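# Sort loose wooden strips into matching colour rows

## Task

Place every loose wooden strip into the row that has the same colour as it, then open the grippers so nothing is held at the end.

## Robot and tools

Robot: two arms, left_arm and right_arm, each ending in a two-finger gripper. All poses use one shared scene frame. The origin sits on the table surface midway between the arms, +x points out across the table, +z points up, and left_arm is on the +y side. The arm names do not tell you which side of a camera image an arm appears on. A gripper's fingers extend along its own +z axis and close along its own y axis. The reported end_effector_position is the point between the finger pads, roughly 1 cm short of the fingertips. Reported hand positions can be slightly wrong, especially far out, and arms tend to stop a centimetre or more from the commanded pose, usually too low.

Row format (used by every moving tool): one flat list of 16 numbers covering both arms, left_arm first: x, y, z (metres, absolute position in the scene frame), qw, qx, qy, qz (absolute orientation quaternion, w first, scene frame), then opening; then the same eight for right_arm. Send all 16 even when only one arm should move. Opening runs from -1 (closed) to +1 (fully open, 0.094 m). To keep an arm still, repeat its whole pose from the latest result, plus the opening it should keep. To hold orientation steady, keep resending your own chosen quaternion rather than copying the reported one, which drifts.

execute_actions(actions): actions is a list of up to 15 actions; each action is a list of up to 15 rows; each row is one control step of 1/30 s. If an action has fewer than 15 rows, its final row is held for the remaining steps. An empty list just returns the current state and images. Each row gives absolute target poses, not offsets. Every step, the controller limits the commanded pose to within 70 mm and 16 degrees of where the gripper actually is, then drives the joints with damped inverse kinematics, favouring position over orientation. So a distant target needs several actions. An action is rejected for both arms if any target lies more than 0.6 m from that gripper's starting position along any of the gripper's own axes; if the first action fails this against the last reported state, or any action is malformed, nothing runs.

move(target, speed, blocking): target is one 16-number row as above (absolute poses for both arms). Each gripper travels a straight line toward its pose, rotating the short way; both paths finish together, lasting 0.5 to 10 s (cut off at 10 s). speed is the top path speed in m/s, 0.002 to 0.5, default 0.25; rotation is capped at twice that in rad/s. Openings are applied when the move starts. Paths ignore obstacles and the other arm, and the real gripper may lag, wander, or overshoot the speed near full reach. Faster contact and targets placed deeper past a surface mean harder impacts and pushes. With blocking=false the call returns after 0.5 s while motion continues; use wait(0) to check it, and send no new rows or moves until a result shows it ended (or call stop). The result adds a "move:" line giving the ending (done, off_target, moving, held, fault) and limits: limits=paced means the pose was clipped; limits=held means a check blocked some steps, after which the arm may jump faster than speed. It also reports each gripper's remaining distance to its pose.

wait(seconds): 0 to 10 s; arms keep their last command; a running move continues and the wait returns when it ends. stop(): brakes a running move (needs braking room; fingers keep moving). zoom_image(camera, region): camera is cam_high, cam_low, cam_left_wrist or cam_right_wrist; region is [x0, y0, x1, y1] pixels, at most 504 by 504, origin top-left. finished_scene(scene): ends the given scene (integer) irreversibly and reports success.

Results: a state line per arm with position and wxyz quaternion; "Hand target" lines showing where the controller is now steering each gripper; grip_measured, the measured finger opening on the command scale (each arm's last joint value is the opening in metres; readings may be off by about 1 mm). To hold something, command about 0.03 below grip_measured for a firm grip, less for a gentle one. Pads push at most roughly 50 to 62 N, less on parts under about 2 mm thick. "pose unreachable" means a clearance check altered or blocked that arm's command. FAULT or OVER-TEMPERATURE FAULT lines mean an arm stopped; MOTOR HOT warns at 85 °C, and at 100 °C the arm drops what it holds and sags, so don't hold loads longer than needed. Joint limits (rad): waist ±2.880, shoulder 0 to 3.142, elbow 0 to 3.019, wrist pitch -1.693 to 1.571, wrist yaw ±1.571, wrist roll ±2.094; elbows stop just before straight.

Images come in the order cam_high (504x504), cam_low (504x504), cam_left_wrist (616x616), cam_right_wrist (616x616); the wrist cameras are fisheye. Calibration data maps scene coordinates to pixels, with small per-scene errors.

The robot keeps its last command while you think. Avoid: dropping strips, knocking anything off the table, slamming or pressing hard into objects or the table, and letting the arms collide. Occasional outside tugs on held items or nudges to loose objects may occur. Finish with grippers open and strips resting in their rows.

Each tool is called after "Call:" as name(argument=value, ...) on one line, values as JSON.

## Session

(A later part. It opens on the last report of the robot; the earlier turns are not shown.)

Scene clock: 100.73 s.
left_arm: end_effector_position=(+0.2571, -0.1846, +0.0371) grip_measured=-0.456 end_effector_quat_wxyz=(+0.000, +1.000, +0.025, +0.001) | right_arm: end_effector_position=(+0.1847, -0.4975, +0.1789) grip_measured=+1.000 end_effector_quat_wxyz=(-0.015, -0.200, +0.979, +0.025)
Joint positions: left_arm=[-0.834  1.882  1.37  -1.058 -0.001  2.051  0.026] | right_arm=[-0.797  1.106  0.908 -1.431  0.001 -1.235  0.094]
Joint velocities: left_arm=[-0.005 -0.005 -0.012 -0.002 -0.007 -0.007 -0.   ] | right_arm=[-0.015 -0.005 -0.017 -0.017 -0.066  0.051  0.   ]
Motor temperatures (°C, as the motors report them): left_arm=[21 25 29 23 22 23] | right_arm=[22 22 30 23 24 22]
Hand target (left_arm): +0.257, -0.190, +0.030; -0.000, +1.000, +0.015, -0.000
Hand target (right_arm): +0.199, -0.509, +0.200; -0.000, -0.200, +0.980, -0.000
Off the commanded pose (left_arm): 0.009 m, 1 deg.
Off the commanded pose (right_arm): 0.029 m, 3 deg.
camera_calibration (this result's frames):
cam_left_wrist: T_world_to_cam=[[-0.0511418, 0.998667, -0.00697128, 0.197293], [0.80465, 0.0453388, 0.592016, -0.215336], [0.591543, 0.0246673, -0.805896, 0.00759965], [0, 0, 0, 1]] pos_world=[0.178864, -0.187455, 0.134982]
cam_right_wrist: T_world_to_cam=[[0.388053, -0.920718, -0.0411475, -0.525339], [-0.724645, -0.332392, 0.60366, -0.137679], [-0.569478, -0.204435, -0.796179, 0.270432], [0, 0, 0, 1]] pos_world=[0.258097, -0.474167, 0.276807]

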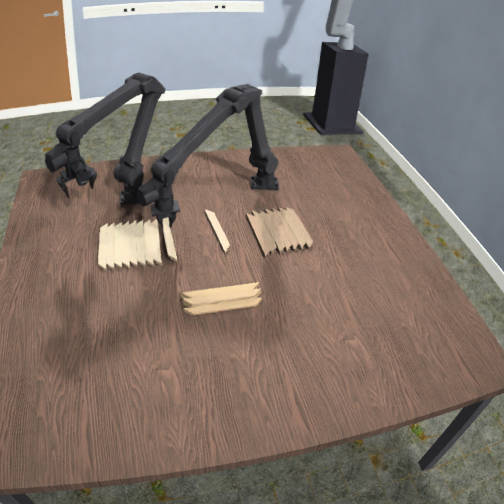

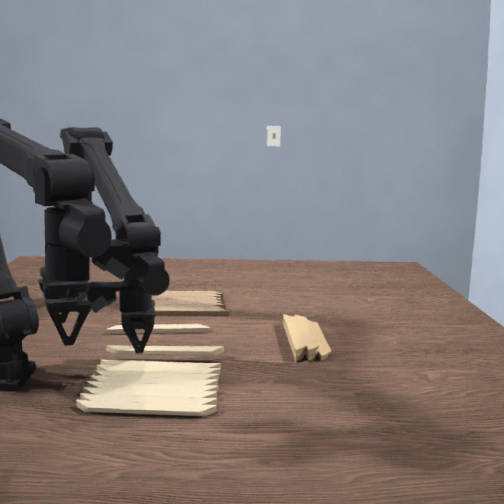

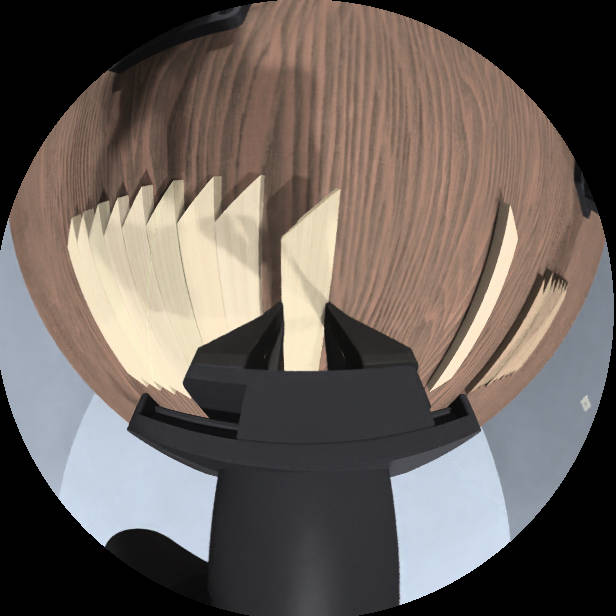

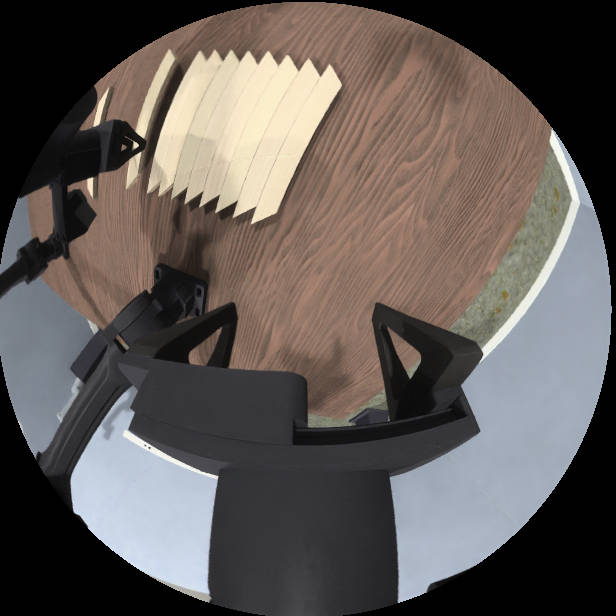

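Call:
execute_actions(actions=[[[0.25,-0.182,0.016,0,1,0,0,-0.52,0.2,-0.51,0.2,0,-0.2,0.98,0,1]],[[0.25,-0.182,0.005,0,1,0,0,-0.52,0.2,-0.51,0.2,0,-0.2,0.98,0,1]],[[0.25,-0.182,0.005,0,1,0,0,-0.3,0.2,-0.51,0.2,0,-0.2,0.98,0,1]],[[0.25,-0.182,0.065,0,1,0.04,0,-0.3,0.2,-0.51,0.2,0,-0.2,0.98,0,1]]])

Call:
move(target=[0.34,0.017,0.05,0,0.02,1,0,0.3,0.2,-0.51,0.2,0,-0.2,0.98,0,1], speed=0.5)

Call:
execute_actions(actions=[[[0.34,0.017,0.018,0,-0.04,1,0,0.3,0.2,-0.51,0.2,0,-0.2,0.98,0,1]],[[0.34,0.017,0.004,0,-0.04,1,0,0.3,0.2,-0.51,0.2,0,-0.2,0.98,0,1]]])

Scene clock: 108.00 s.
left_arm: end_effector_position=(+0.2470, -0.1685, +0.0497) grip_measured=-0.302 end_effector_quat_wxyz=(-0.015, +0.999, +0.035, -0.007) | right_arm: end_effector_position=(+0.1847, -0.4975, +0.1789) grip_measured=+1.000 end_effector_quat_wxyz=(-0.015, -0.200, +0.979, +0.025)
Joint positions: left_arm=[-0.835  1.842  1.346 -1.107 -0.001  2.029  0.033] | right_arm=[-0.797  1.106  0.908 -1.431  0.001 -1.235  0.094]
Joint velocities: left_arm=[ 0.005  0.005  0.002 -0.002 -0.037 -0.007 -0.   ] | right_arm=[-0.005 -0.005 -0.007 -0.002  0.007  0.007  0.   ]
Motor temperatures (°C, as the motors report them): left_arm=[21 25 29 23 22 23] | right_arm=[22 22 30 23 24 22]
Hand target (left_arm): +0.250, -0.182, +0.065; +0.000, +0.999, +0.040, -0.000
Hand target (right_arm): +0.199, -0.509, +0.200; -0.000, -0.200, +0.980, -0.000
Off the commanded pose (left_arm): 0.021 m, 2 deg.
Off the commanded pose (right_arm): 0.029 m, 3 deg.
camera_calibration (this result's frames):
cam_left_wrist: T_world_to_cam=[[-0.0723306, 0.99712, 0.0227873, 0.184272], [0.81331, 0.0457416, 0.580029, -0.216889], [0.577317, 0.060487, -0.814277, 0.0333485], [0, 0, 0, 1]] pos_world=[0.170474, -0.175838, 0.148758]
cam_right_wrist: T_world_to_cam=[[0.388053, -0.920718, -0.0411475, -0.525339], [-0.724645, -0.332392, 0.60366, -0.137679], [-0.569478, -0.204435, -0.796179, 0.270432], [0, 0, 0, 1]] pos_world=[0.258097, -0.474167, 0.276807]

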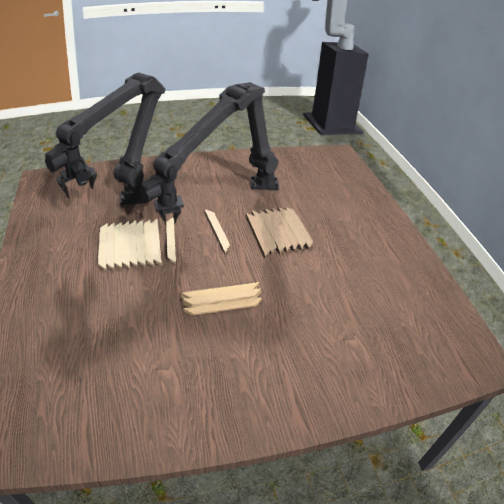

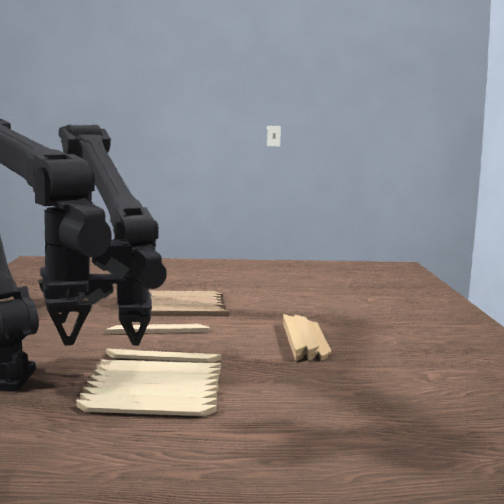

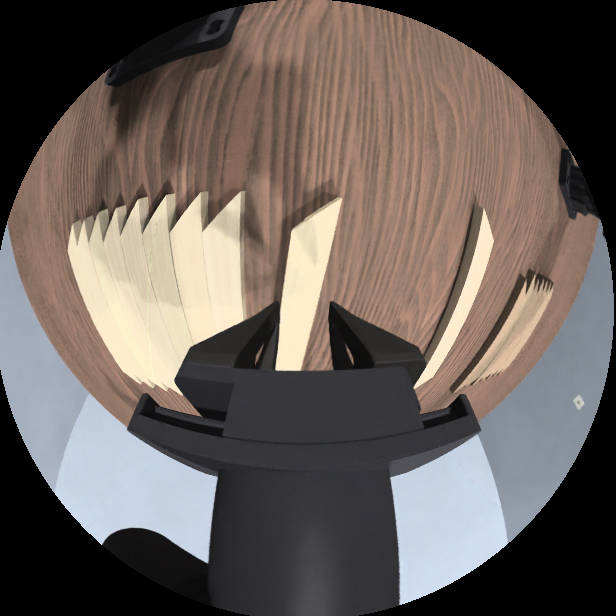

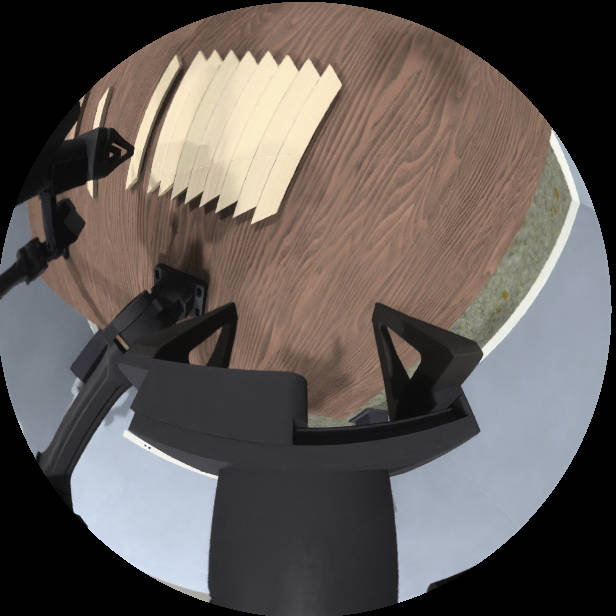

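Scene clock: 111.73 s.
left_arm: end_effector_position=(+0.3382, +0.0155, +0.0442) grip_measured=+0.298 end_effector_quat_wxyz=(-0.008, +0.030, +1.000, +0.004) | right_arm: end_effector_position=(+0.1847, -0.4975, +0.1789) grip_measured=+1.000 end_effector_quat_wxyz=(-0.015, -0.200, +0.979, +0.025)
Joint positions: left_arm=[-0.432  1.664  1.078 -1.002  0.003 -0.579  0.061] | right_arm=[-0.797  1.106  0.908 -1.431  0.001 -1.235  0.094]
Joint velocities: left_arm=[ 0.005 -0.005  0.002  0.022  0.051 -0.081  0.   ] | right_arm=[ 0.005  0.005  0.002 -0.007 -0.037 -0.007  0.   ]
Motor temperatures (°C, as the motors report them): left_arm=[21 25 28 23 22 23] | right_arm=[22 22 30 23 24 22]
Hand target (left_arm): +0.340, +0.016, +0.050; +0.002, +0.020, +1.000, -0.001
Hand target (right_arm): +0.199, -0.509, +0.200; -0.000, -0.200, +0.980, -0.000
Off the commanded pose (left_arm): 0.006 m, 2 deg.
Off the commanded pose (right_arm): 0.029 m, 3 deg.
move: off_target (right_arm)
camera_calibration (this result's frames):
cam_left_wrist: T_world_to_cam=[[-0.0577905, -0.998232, -0.013878, 0.0351162], [-0.796299, 0.0377066, 0.603727, 0.24719], [-0.602137, 0.0459407, -0.79707, 0.363446], [0, 0, 0, 1]] pos_world=[0.417711, 0.00903648, 0.140944]
cam_right_wrist: T_world_to_cam=[[0.388053, -0.920718, -0.0411475, -0.525339], [-0.724645, -0.332392, 0.60366, -0.137679], [-0.569478, -0.204435, -0.796179, 0.270432], [0, 0, 0, 1]] pos_world=[0.258097, -0.474167, 0.276807]

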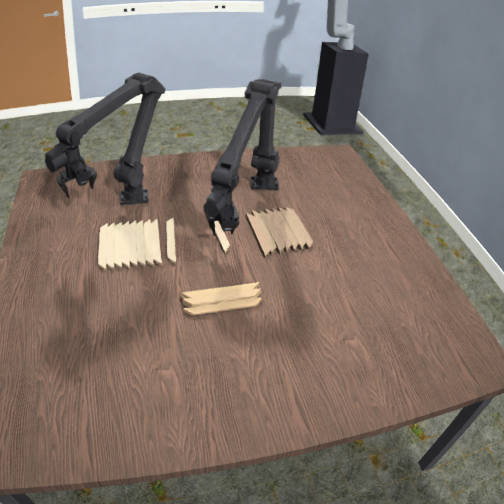

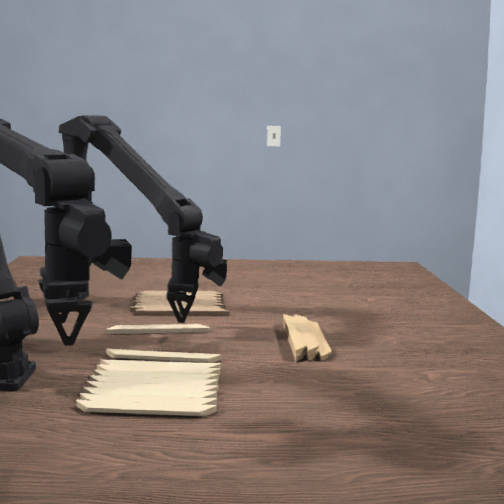

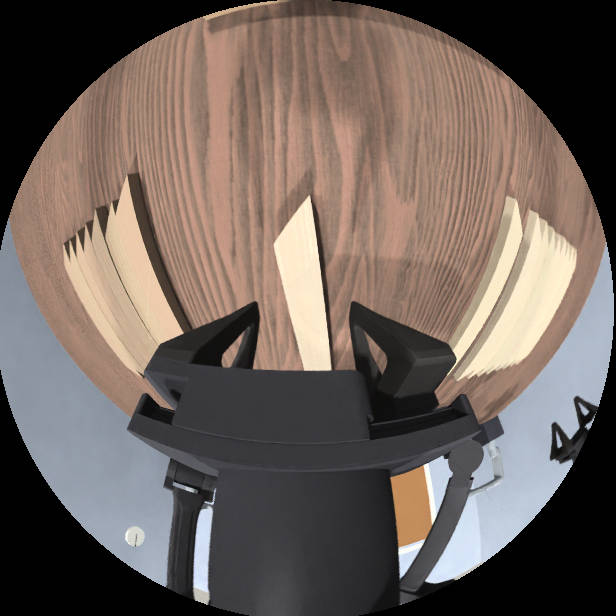

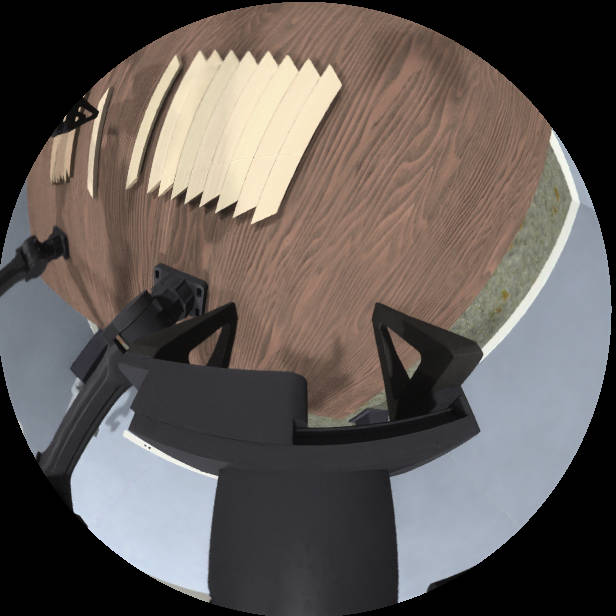

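Scene clock: 112.73 s.
left_arm: end_effector_position=(+0.3400, +0.0143, +0.0158) grip_measured=+0.298 end_effector_quat_wxyz=(+0.007, -0.031, +0.999, -0.007) | right_arm: end_effector_position=(+0.1847, -0.4975, +0.1789) grip_measured=+1.000 end_effector_quat_wxyz=(-0.015, -0.200, +0.979, +0.025)
Joint positions: left_arm=[-0.432  1.695  1.028 -0.886  0.002 -0.7    0.061] | right_arm=[-0.797  1.106  0.908 -1.431  0.001 -1.235  0.094]
Joint velocities: left_arm=[-0.015 -0.005  0.017  0.007 -0.081 -0.007 -0.001] | right_arm=[-0.015 -0.005  0.022  0.002 -0.037 -0.022  0.   ]
Motor temperatures (°C, as the motors report them): left_arm=[21 25 28 23 22 23] | right_arm=[22 22 30 23 24 22]
Hand target (left_arm): +0.340, +0.017, +0.005; +0.000, -0.040, +0.999, -0.000
Hand target (right_arm): +0.199, -0.509, +0.200; -0.000, -0.200, +0.980, -0.000
Off the commanded pose (left_arm): 0.012 m, 2 deg.
Off the commanded pose (right_arm): 0.029 m, 3 deg.
camera_calibration (this result's frames):
cam_left_wrist: T_world_to_cam=[[0.0631773, -0.997979, 0.00678645, -0.00779086], [-0.812857, -0.0475104, 0.580522, 0.273], [-0.579027, -0.0421922, -0.814216, 0.335624], [0, 0, 0, 1]] pos_world=[0.416737, 0.0193559, 0.114841]
cam_right_wrist: T_world_to_cam=[[0.388053, -0.920718, -0.0411475, -0.525339], [-0.724645, -0.332392, 0.60366, -0.137679], [-0.569478, -0.204435, -0.796179, 0.270432], [0, 0, 0, 1]] pos_world=[0.258097, -0.474167, 0.276807]

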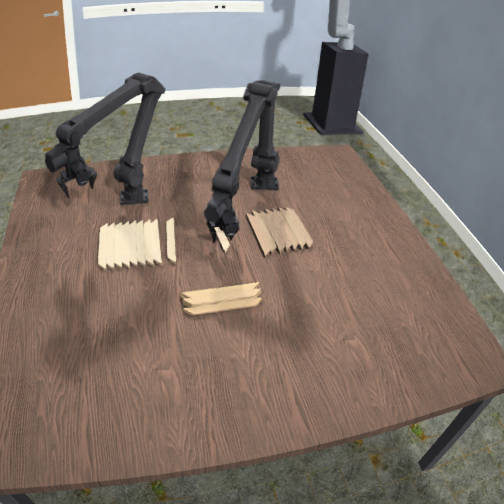

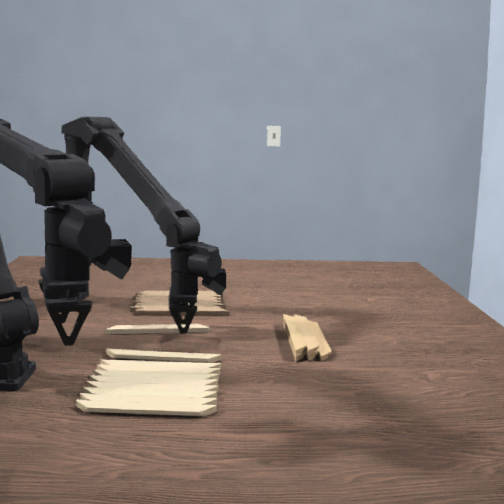

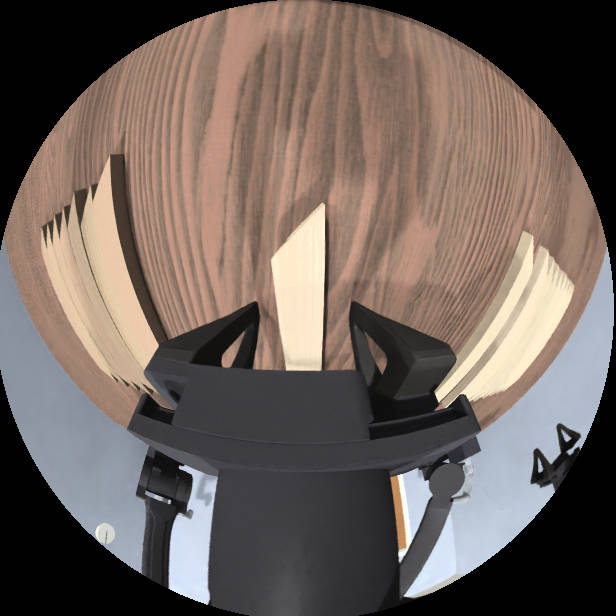

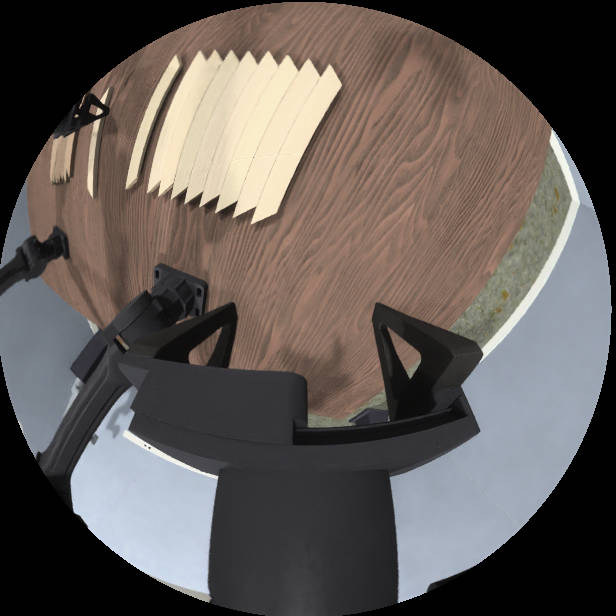

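Call:
execute_actions(actions=[[[0.34,0.017,0.001,0,-0.05,1,0,-0.52,0.2,-0.51,0.2,0,-0.2,0.98,0,1]],[[0.34,0.017,0.001,0,-0.05,1,0,-0.52,0.2,-0.51,0.2,0,-0.2,0.98,0,1]],[[0.34,0.017,0.04,0,0,1,0,-0.52,0.2,-0.51,0.2,0,-0.2,0.98,0,1]],[[0.34,0.0,0.065,0,0.08,1,0,-0.52,0.2,-0.51,0.2,0,-0.2,0.98,0,1]]])

Call:
move(target=[0.243,-0.122,0.04,0,1,0.03,0,-0.52,0.2,-0.51,0.2,0,-0.2,0.98,0,1], speed=0.5)

Call:
execute_actions(actions=[[[0.243,-0.122,0.018,0,1,0.03,0,-0.52,0.2,-0.51,0.2,0,-0.2,0.98,0,1]],[[0.243,-0.122,0.004,0,1,0.03,0,-0.52,0.2,-0.51,0.2,0,-0.2,0.98,0,1]]])

Scene clock: 122.53 s.
left_arm: end_effector_position=(+0.3302, +0.0087, +0.0504) grip_measured=-0.439 end_effector_quat_wxyz=(-0.013, +0.069, +0.997, +0.010) | right_arm: end_effector_position=(+0.1847, -0.4975, +0.1789) grip_measured=+1.000 end_effector_quat_wxyz=(-0.015, -0.200, +0.979, +0.025)
Joint positions: left_arm=[-0.457  1.658  1.089 -1.034 -0.002 -0.525  0.026] | right_arm=[-0.797  1.106  0.908 -1.431  0.001 -1.235  0.094]
Joint velocities: left_arm=[-0.005  0.015  0.007  0.002 -0.022  0.007  0.   ] | right_arm=[-0.005 -0.015 -0.007 -0.002 -0.007 -0.095  0.   ]
Motor temperatures (°C, as the motors report them): left_arm=[21 25 28 23 22 23] | right_arm=[22 22 31 23 24 22]
Hand target (left_arm): +0.340, +0.000, +0.065; +0.000, +0.080, +0.997, +0.000
Hand target (right_arm): +0.199, -0.509, +0.200; -0.000, -0.200, +0.980, -0.000
Off the commanded pose (left_arm): 0.020 m, 2 deg.
Off the commanded pose (right_arm): 0.029 m, 3 deg.
camera_calibration (this result's frames):
cam_left_wrist: T_world_to_cam=[[-0.137022, -0.99025, -0.02509, 0.0546667], [-0.785383, 0.0931692, 0.611959, 0.232746], [-0.603655, 0.103557, -0.790492, 0.363496], [0, 0, 0, 1]] pos_world=[0.409712, -0.00519375, 0.146281]
cam_right_wrist: T_world_to_cam=[[0.388053, -0.920718, -0.0411475, -0.525339], [-0.724645, -0.332392, 0.60366, -0.137679], [-0.569478, -0.204435, -0.796179, 0.270432], [0, 0, 0, 1]] pos_world=[0.258097, -0.474167, 0.276807]

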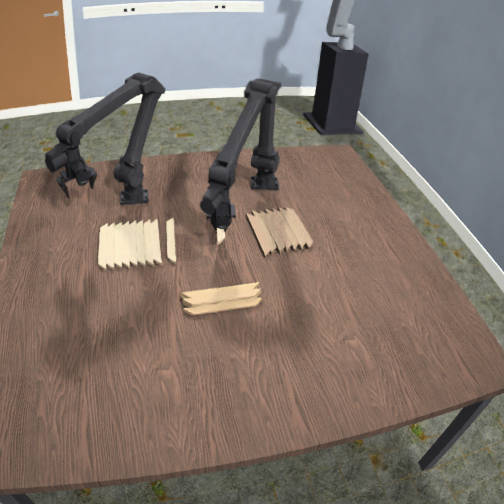

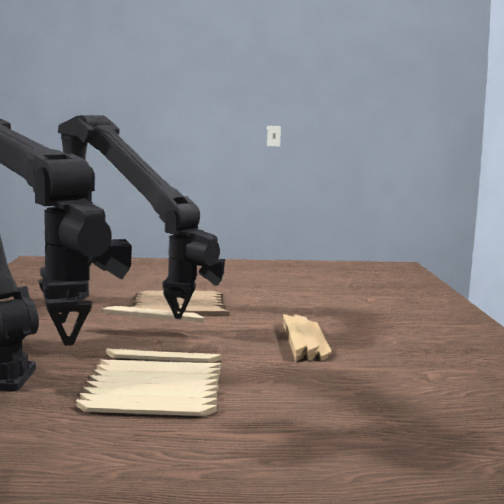

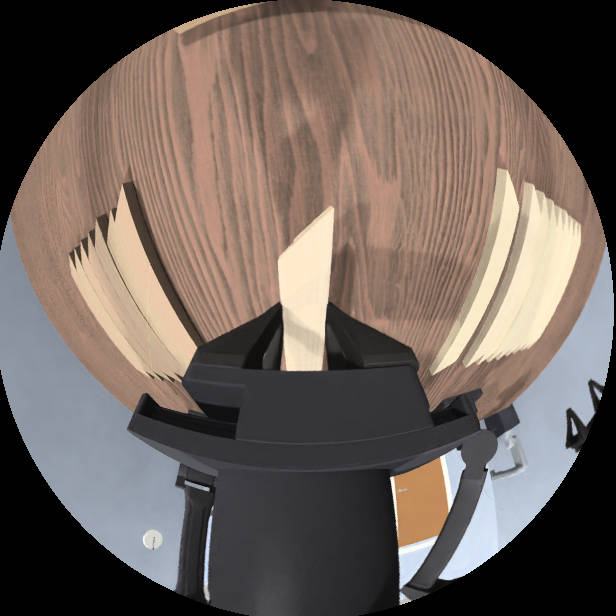

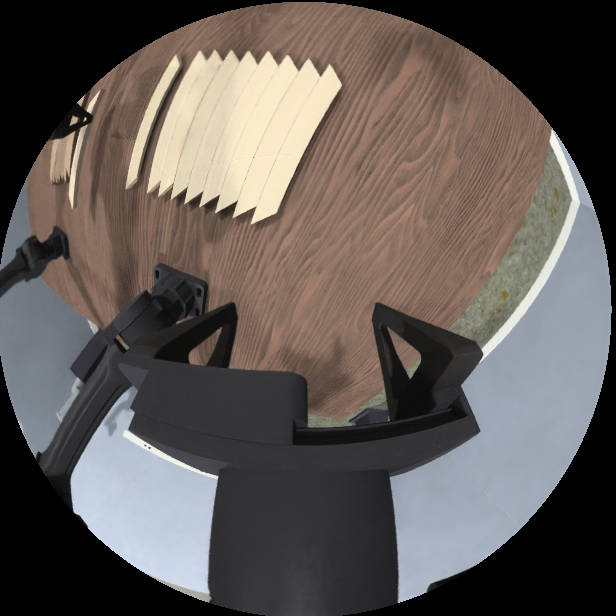

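Scene clock: 126.20 s.
left_arm: end_effector_position=(+0.2346, -0.1043, +0.0399) grip_measured=-0.439 end_effector_quat_wxyz=(-0.009, +0.999, +0.040, -0.005) | right_arm: end_effector_position=(+0.1847, -0.4975, +0.1789) grip_measured=+1.000 end_effector_quat_wxyz=(-0.015, -0.200, +0.979, +0.025)
Joint positions: left_arm=[-0.788  1.71   1.127 -1.009 -0.001  2.067  0.026] | right_arm=[-0.797  1.106  0.908 -1.431  0.001 -1.235  0.094]
Joint velocities: left_arm=[-0.015 -0.015  0.002 -0.012  0.022  0.066 -0.   ] | right_arm=[ 0.005 -0.024 -0.007 -0.002 -0.022 -0.051  0.   ]
Motor temperatures (°C, as the motors report them): left_arm=[21 25 28 23 22 23] | right_arm=[22 22 31 23 24 22]
Hand target (left_arm): +0.243, -0.120, +0.040; -0.001, +1.000, +0.030, -0.001
Hand target (right_arm): +0.199, -0.509, +0.200; -0.000, -0.200, +0.980, -0.000
Off the commanded pose (left_arm): 0.020 m, 2 deg.
Off the commanded pose (right_arm): 0.029 m, 3 deg.
move: off_target (left_arm, right_arm)
camera_calibration (this result's frames):
cam_left_wrist: T_world_to_cam=[[-0.0819372, 0.996559, 0.0125294, 0.122142], [0.809952, 0.0592583, 0.583495, -0.201983], [0.580744, 0.0579582, -0.81202, 0.0274458], [0, 0, 0, 1]] pos_world=[0.157665, -0.111343, 0.138612]
cam_right_wrist: T_world_to_cam=[[0.388053, -0.920718, -0.0411475, -0.525339], [-0.724645, -0.332392, 0.60366, -0.137679], [-0.569478, -0.204435, -0.796179, 0.270432], [0, 0, 0, 1]] pos_world=[0.258097, -0.474167, 0.276807]

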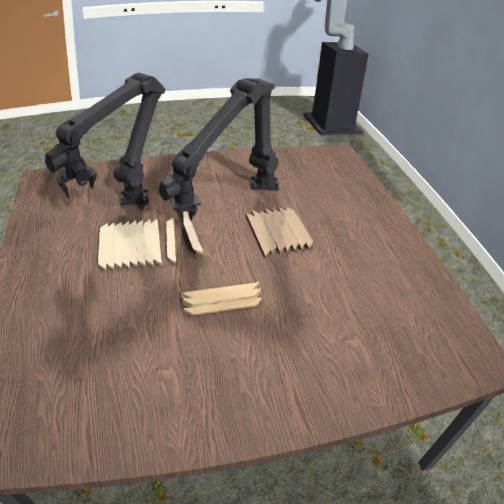

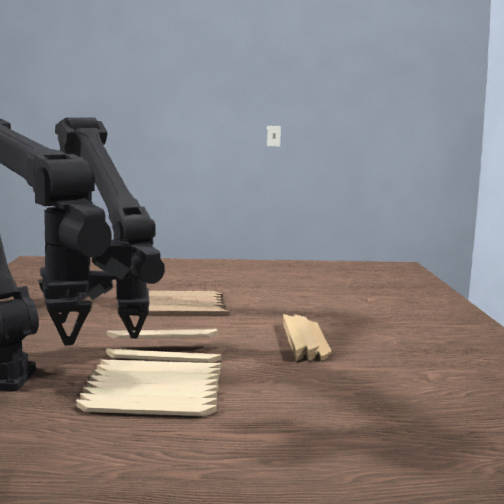

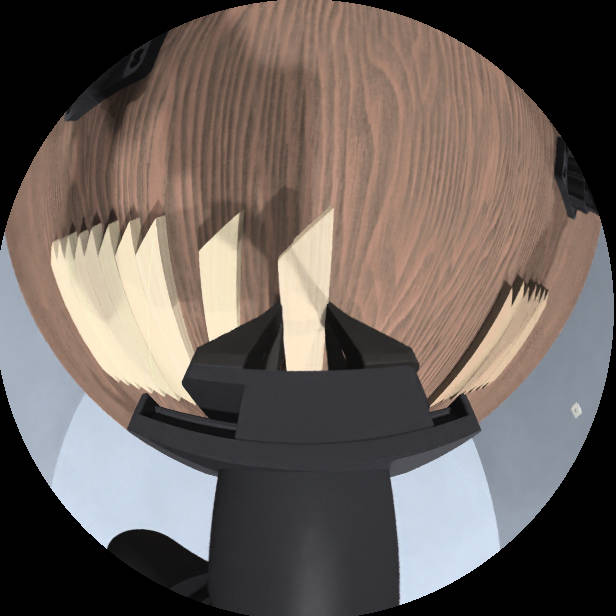

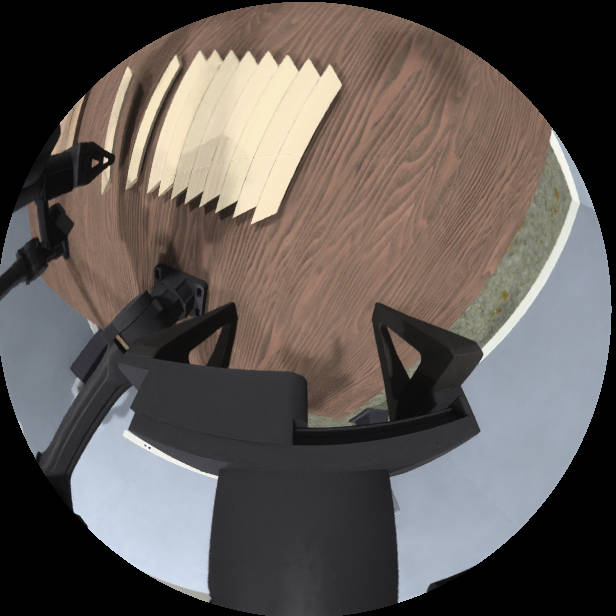

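Scene clock: 127.20 s.
left_arm: end_effector_position=(+0.2433, -0.1177, +0.0158) grip_measured=-0.439 end_effector_quat_wxyz=(+0.005, +0.999, +0.040, +0.004) | right_arm: end_effector_position=(+0.1847, -0.4975, +0.1789) grip_measured=+1.000 end_effector_quat_wxyz=(-0.015, -0.200, +0.979, +0.025)
Joint positions: left_arm=[-0.788  1.765  1.127 -0.921 -0.001  2.068  0.026] | right_arm=[-0.797  1.106  0.908 -1.431  0.001 -1.235  0.094]
Joint velocities: left_arm=[-0.005  0.005 -0.007 -0.007 -0.007 -0.022 -0.   ] | right_arm=[-0.005 -0.005  0.022 -0.002  0.007  0.007  0.   ]
Motor temperatures (°C, as the motors report them): left_arm=[21 25 28 23 22 23] | right_arm=[22 22 31 23 24 22]
Hand target (left_arm): +0.243, -0.122, +0.004; +0.000, +1.000, +0.030, +0.000
Hand target (right_arm): +0.199, -0.509, +0.200; -0.000, -0.200, +0.980, -0.000
Off the commanded pose (left_arm): 0.013 m, 1 deg.
Off the commanded pose (right_arm): 0.029 m, 3 deg.
camera_calibration (this result's frames):
cam_left_wrist: T_world_to_cam=[[-0.0807563, 0.996586, -0.0171944, 0.136753], [0.79943, 0.075064, 0.596052, -0.189963], [0.595307, 0.0343892, -0.802762, -0.00278885], [0, 0, 0, 1]] pos_world=[0.164566, -0.121931, 0.11334]
cam_right_wrist: T_world_to_cam=[[0.388053, -0.920718, -0.0411475, -0.525339], [-0.724645, -0.332392, 0.60366, -0.137679], [-0.569478, -0.204435, -0.796179, 0.270432], [0, 0, 0, 1]] pos_world=[0.258097, -0.474167, 0.276807]

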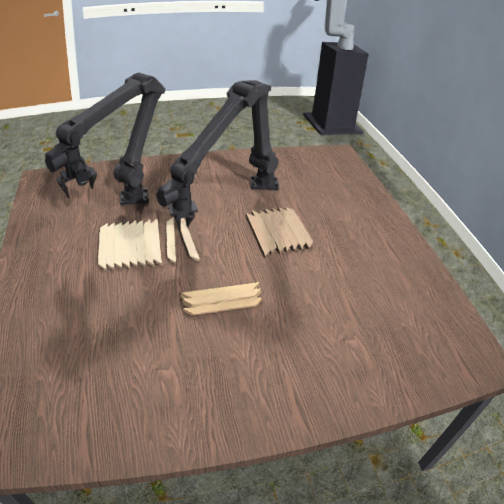

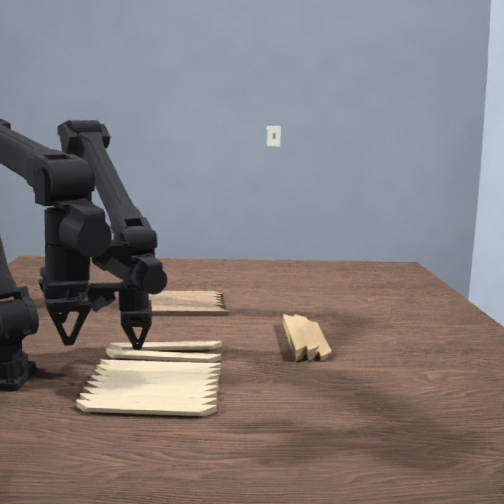

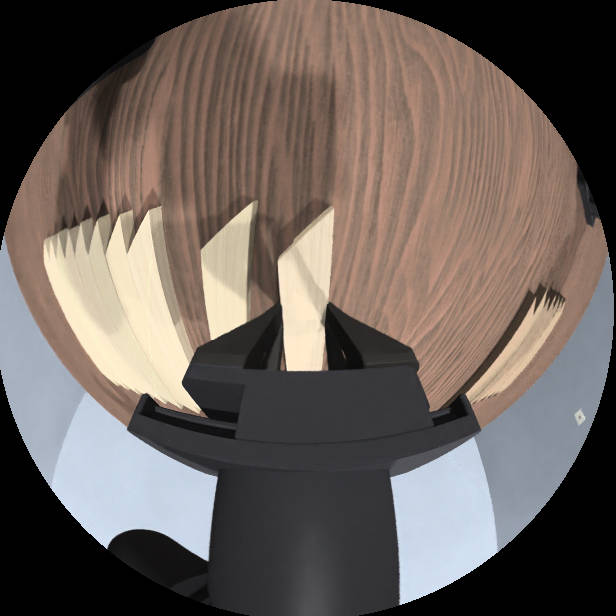

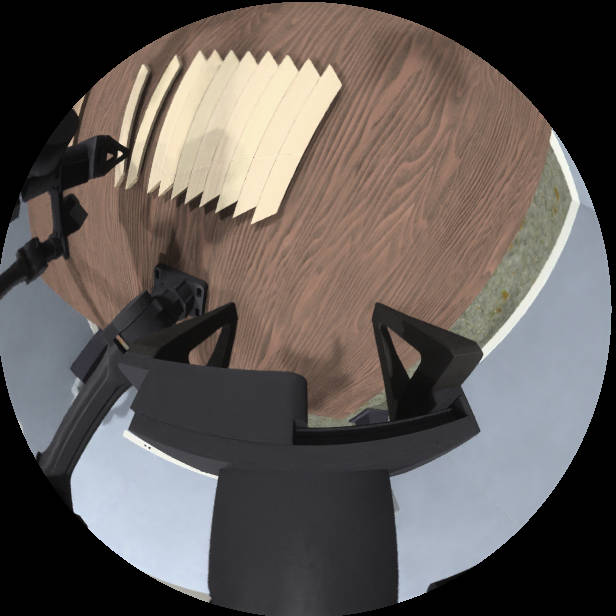

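Call:
execute_actions(actions=[[[0.243,-0.122,0.002,0,1,0.03,0,-0.15,0.2,-0.51,0.2,0,-0.2,0.98,0,1]],[[0.248,-0.13,0.06,0,1,0.03,0,-0.15,0.2,-0.51,0.2,0,-0.2,0.98,0,1]]])

Call:
move(target=[0.31,-0.07,0.055,0,0.716,0.698,0,1,0.2,-0.51,0.2,0,-0.2,0.98,0,1], speed=0.5)

Call:
execute_actions(actions=[[[0.31,-0.07,0.006,0,0.716,0.698,0,1,0.2,-0.51,0.2,0,-0.2,0.98,0,1]],[[0.313,-0.105,0.012,0,0.716,0.698,0,1,0.2,-0.51,0.2,0,-0.2,0.98,0,1]],[[0.315,-0.135,0.014,0,0.716,0.698,0,1,0.2,-0.51,0.2,0,-0.2,0.98,0,1]],[[0.315,-0.162,0.014,0,0.716,0.698,0,1,0.2,-0.51,0.2,0,-0.2,0.98,0,1]]])

Scene clock: 133.00 s.
left_arm: end_effector_position=(+0.2439, -0.1187, +0.0476) grip_measured=-0.152 end_effector_quat_wxyz=(-0.011, +0.999, +0.039, -0.006) | right_arm: end_effector_position=(+0.1847, -0.4975, +0.1789) grip_measured=+1.000 end_effector_quat_wxyz=(-0.015, -0.200, +0.979, +0.025)
Joint positions: left_arm=[-0.788  1.741  1.194 -1.05  -0.001  2.068  0.04 ] | right_arm=[-0.797  1.106  0.908 -1.431  0.001 -1.235  0.094]
Joint velocities: left_arm=[-0.005 -0.005  0.007 -0.012 -0.037  0.022  0.001] | right_arm=[-0.015 -0.005  0.002 -0.002 -0.022  0.037  0.   ]
Motor temperatures (°C, as the motors report them): left_arm=[21 25 28 23 22 23] | right_arm=[22 22 31 23 24 22]
Hand target (left_arm): +0.248, -0.130, +0.060; +0.000, +1.000, +0.030, +0.000
Hand target (right_arm): +0.199, -0.509, +0.200; -0.000, -0.200, +0.980, -0.000
Off the commanded pose (left_arm): 0.017 m, 2 deg.
Off the commanded pose (right_arm): 0.029 m, 3 deg.
camera_calibration (this result's frames):
cam_left_wrist: T_world_to_cam=[[-0.0803813, 0.996624, 0.0166957, 0.13666], [0.811818, 0.0557388, 0.581245, -0.213975], [0.578352, 0.0602751, -0.813558, 0.0301019], [0, 0, 0, 1]] pos_world=[0.167284, -0.126086, 0.14658]
cam_right_wrist: T_world_to_cam=[[0.388053, -0.920718, -0.0411475, -0.525339], [-0.724645, -0.332392, 0.60366, -0.137679], [-0.569478, -0.204435, -0.796179, 0.270432], [0, 0, 0, 1]] pos_world=[0.258097, -0.474167, 0.276807]

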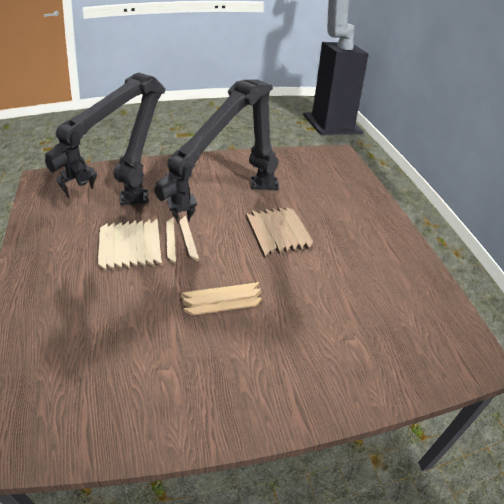

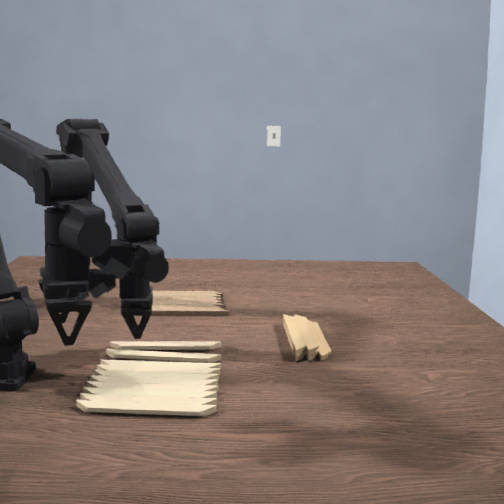

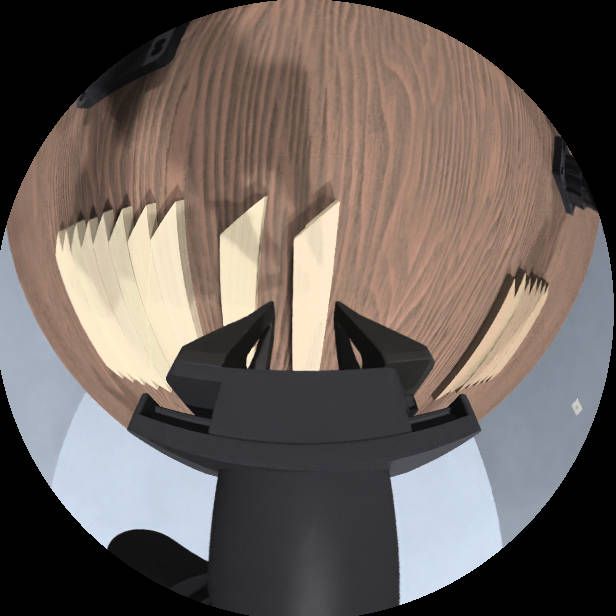

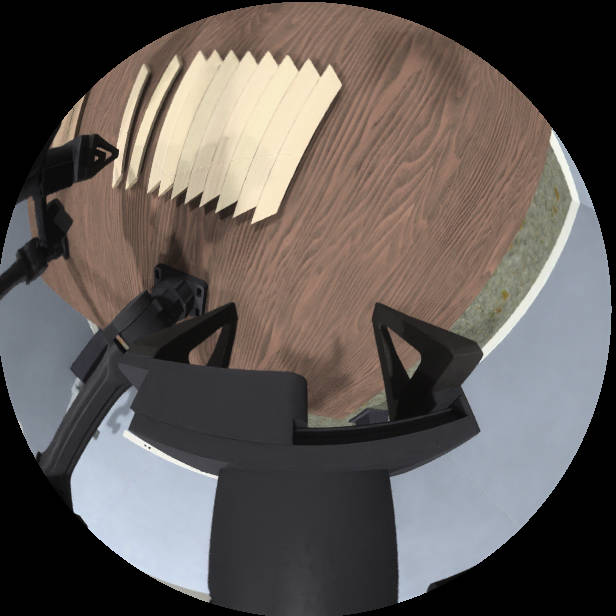

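Scene clock: 135.20 s.
left_arm: end_effector_position=(+0.3074, -0.0707, +0.0481) grip_measured=+1.000 end_effector_quat_wxyz=(-0.011, +0.723, +0.691, -0.001) | right_arm: end_effector_position=(+0.1847, -0.4975, +0.1789) grip_measured=+1.000 end_effector_quat_wxyz=(-0.015, -0.200, +0.979, +0.025)
Joint positions: left_arm=[-0.618  1.74   1.194 -1.046  0.003  0.792  0.094] | right_arm=[-0.797  1.106  0.908 -1.431  0.001 -1.235  0.094]
Joint velocities: left_arm=[-0.015 -0.005  0.002 -0.017 -0.007 -0.051  0.   ] | right_arm=[-0.015 -0.015  0.002 -0.002 -0.051  0.066  0.   ]
Motor temperatures (°C, as the motors report them): left_arm=[21 25 28 23 22 23] | right_arm=[22 22 31 23 24 22]
Hand target (left_arm): +0.310, -0.071, +0.055; +0.001, +0.716, +0.698, -0.000
Hand target (right_arm): +0.199, -0.509, +0.200; -0.000, -0.200, +0.980, -0.000
Off the commanded pose (left_arm): 0.007 m, 2 deg.
Off the commanded pose (right_arm): 0.029 m, 3 deg.
move: off_target (right_arm)
camera_calibration (this result's frames):
cam_left_wrist: T_world_to_cam=[[-0.998977, 0.0440051, 0.0103951, 0.309194], [0.0414015, 0.797775, 0.601532, 0.0198096], [0.0181775, 0.601347, -0.798781, 0.200616], [0, 0, 0, 1]] pos_world=[0.30441, -0.150049, 0.145118]
cam_right_wrist: T_world_to_cam=[[0.388053, -0.920718, -0.0411475, -0.525339], [-0.724645, -0.332392, 0.60366, -0.137679], [-0.569478, -0.204435, -0.796179, 0.270432], [0, 0, 0, 1]] pos_world=[0.258097, -0.474167, 0.276807]

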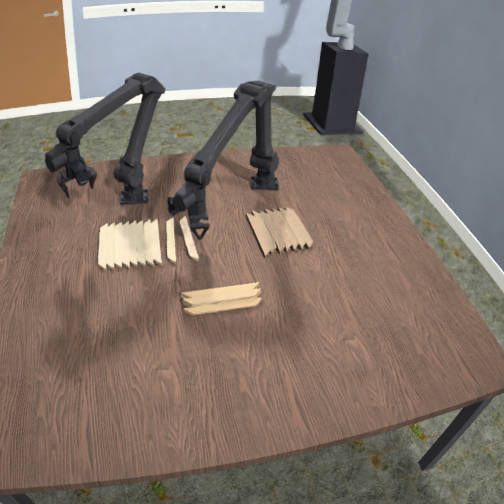

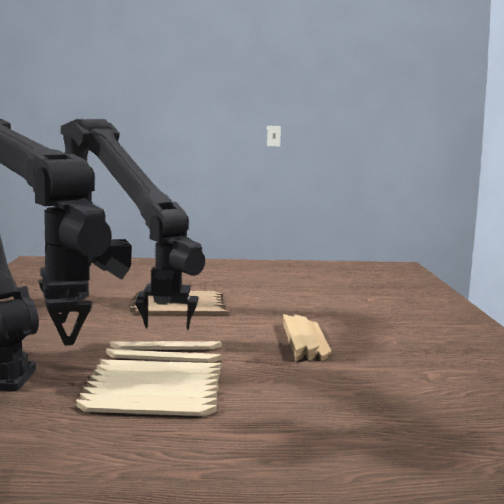

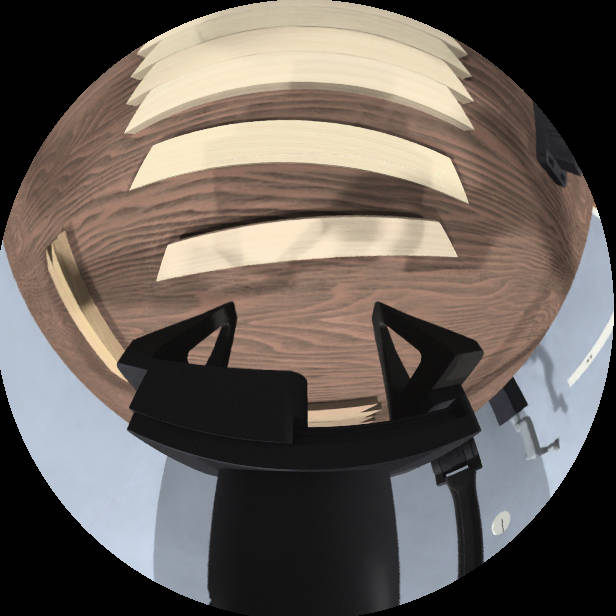

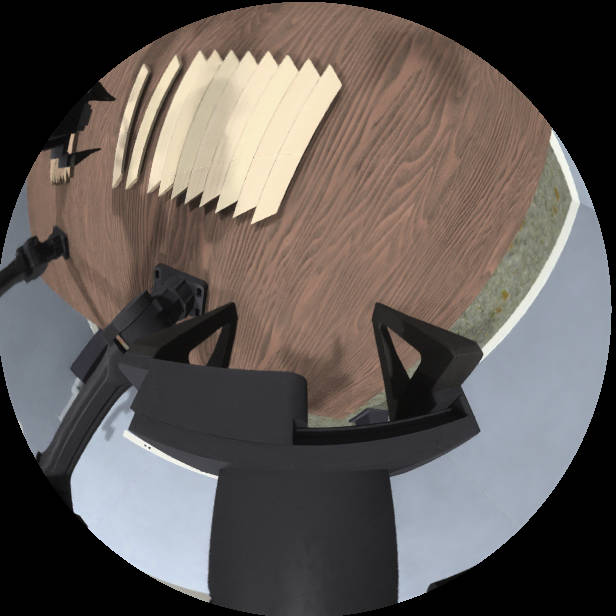

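Scene clock: 137.20 s.
left_arm: end_effector_position=(+0.3091, -0.1529, +0.0190) grip_measured=+1.000 end_effector_quat_wxyz=(+0.002, +0.721, +0.693, -0.001) | right_arm: end_effector_position=(+0.1847, -0.4975, +0.1789) grip_measured=+1.000 end_effector_quat_wxyz=(-0.015, -0.200, +0.979, +0.025)
Joint positions: left_arm=[-0.72   1.909  1.357 -1.014  0.001  0.684  0.094] | right_arm=[-0.797  1.106  0.908 -1.431  0.001 -1.235  0.094]
Joint velocities: left_arm=[-0.005 -0.005  0.012 -0.002 -0.022  0.022  0.   ] | right_arm=[-0.015 -0.015  0.017 -0.012  0.022 -0.022  0.   ]
Motor temperatures (°C, as the motors report them): left_arm=[21 25 29 23 22 23] | right_arm=[22 22 31 23 24 22]
Hand target (left_arm): +0.315, -0.162, +0.014; +0.000, +0.716, +0.698, -0.000
Hand target (right_arm): +0.199, -0.509, +0.200; -0.000, -0.200, +0.980, -0.000
Off the commanded pose (left_arm): 0.012 m, 1 deg.
Off the commanded pose (right_arm): 0.029 m, 3 deg.
camera_calibration (this result's frames):
cam_left_wrist: T_world_to_cam=[[-0.999238, 0.0379284, -0.00922395, 0.31437], [0.0252777, 0.808827, 0.587503, 0.109843], [0.0297436, 0.586822, -0.809169, 0.22118], [0, 0, 0, 1]] pos_world=[0.304775, -0.230561, 0.117339]
cam_right_wrist: T_world_to_cam=[[0.388053, -0.920718, -0.0411475, -0.525339], [-0.724645, -0.332392, 0.60366, -0.137679], [-0.569478, -0.204435, -0.796179, 0.270432], [0, 0, 0, 1]] pos_world=[0.258097, -0.474167, 0.276807]

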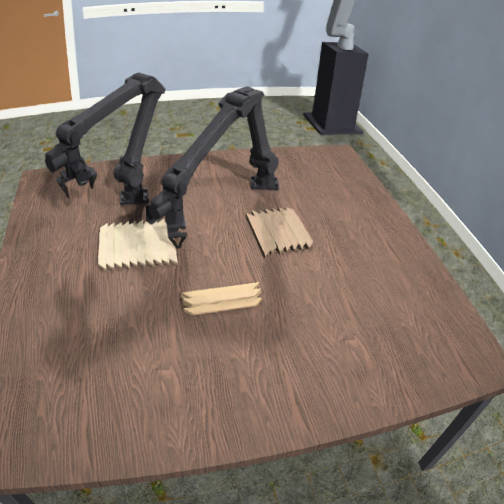

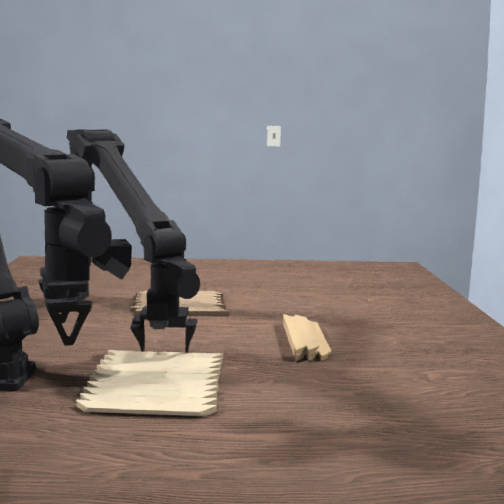

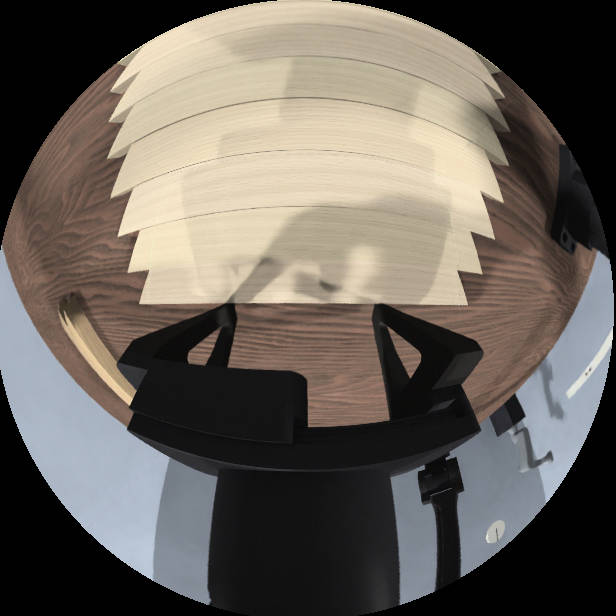

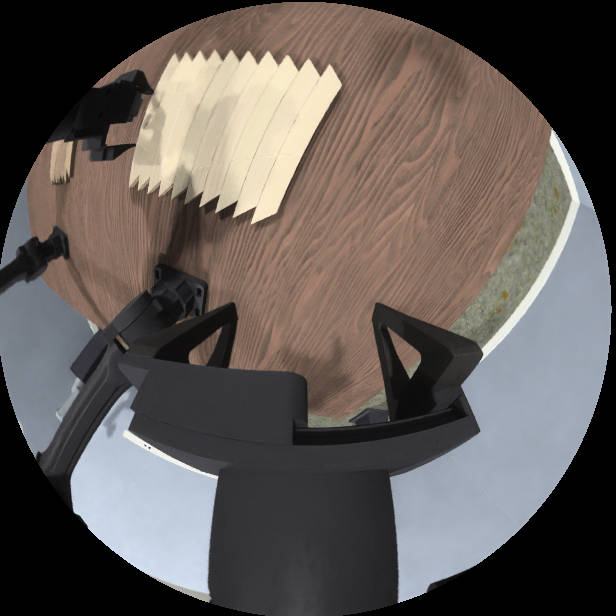

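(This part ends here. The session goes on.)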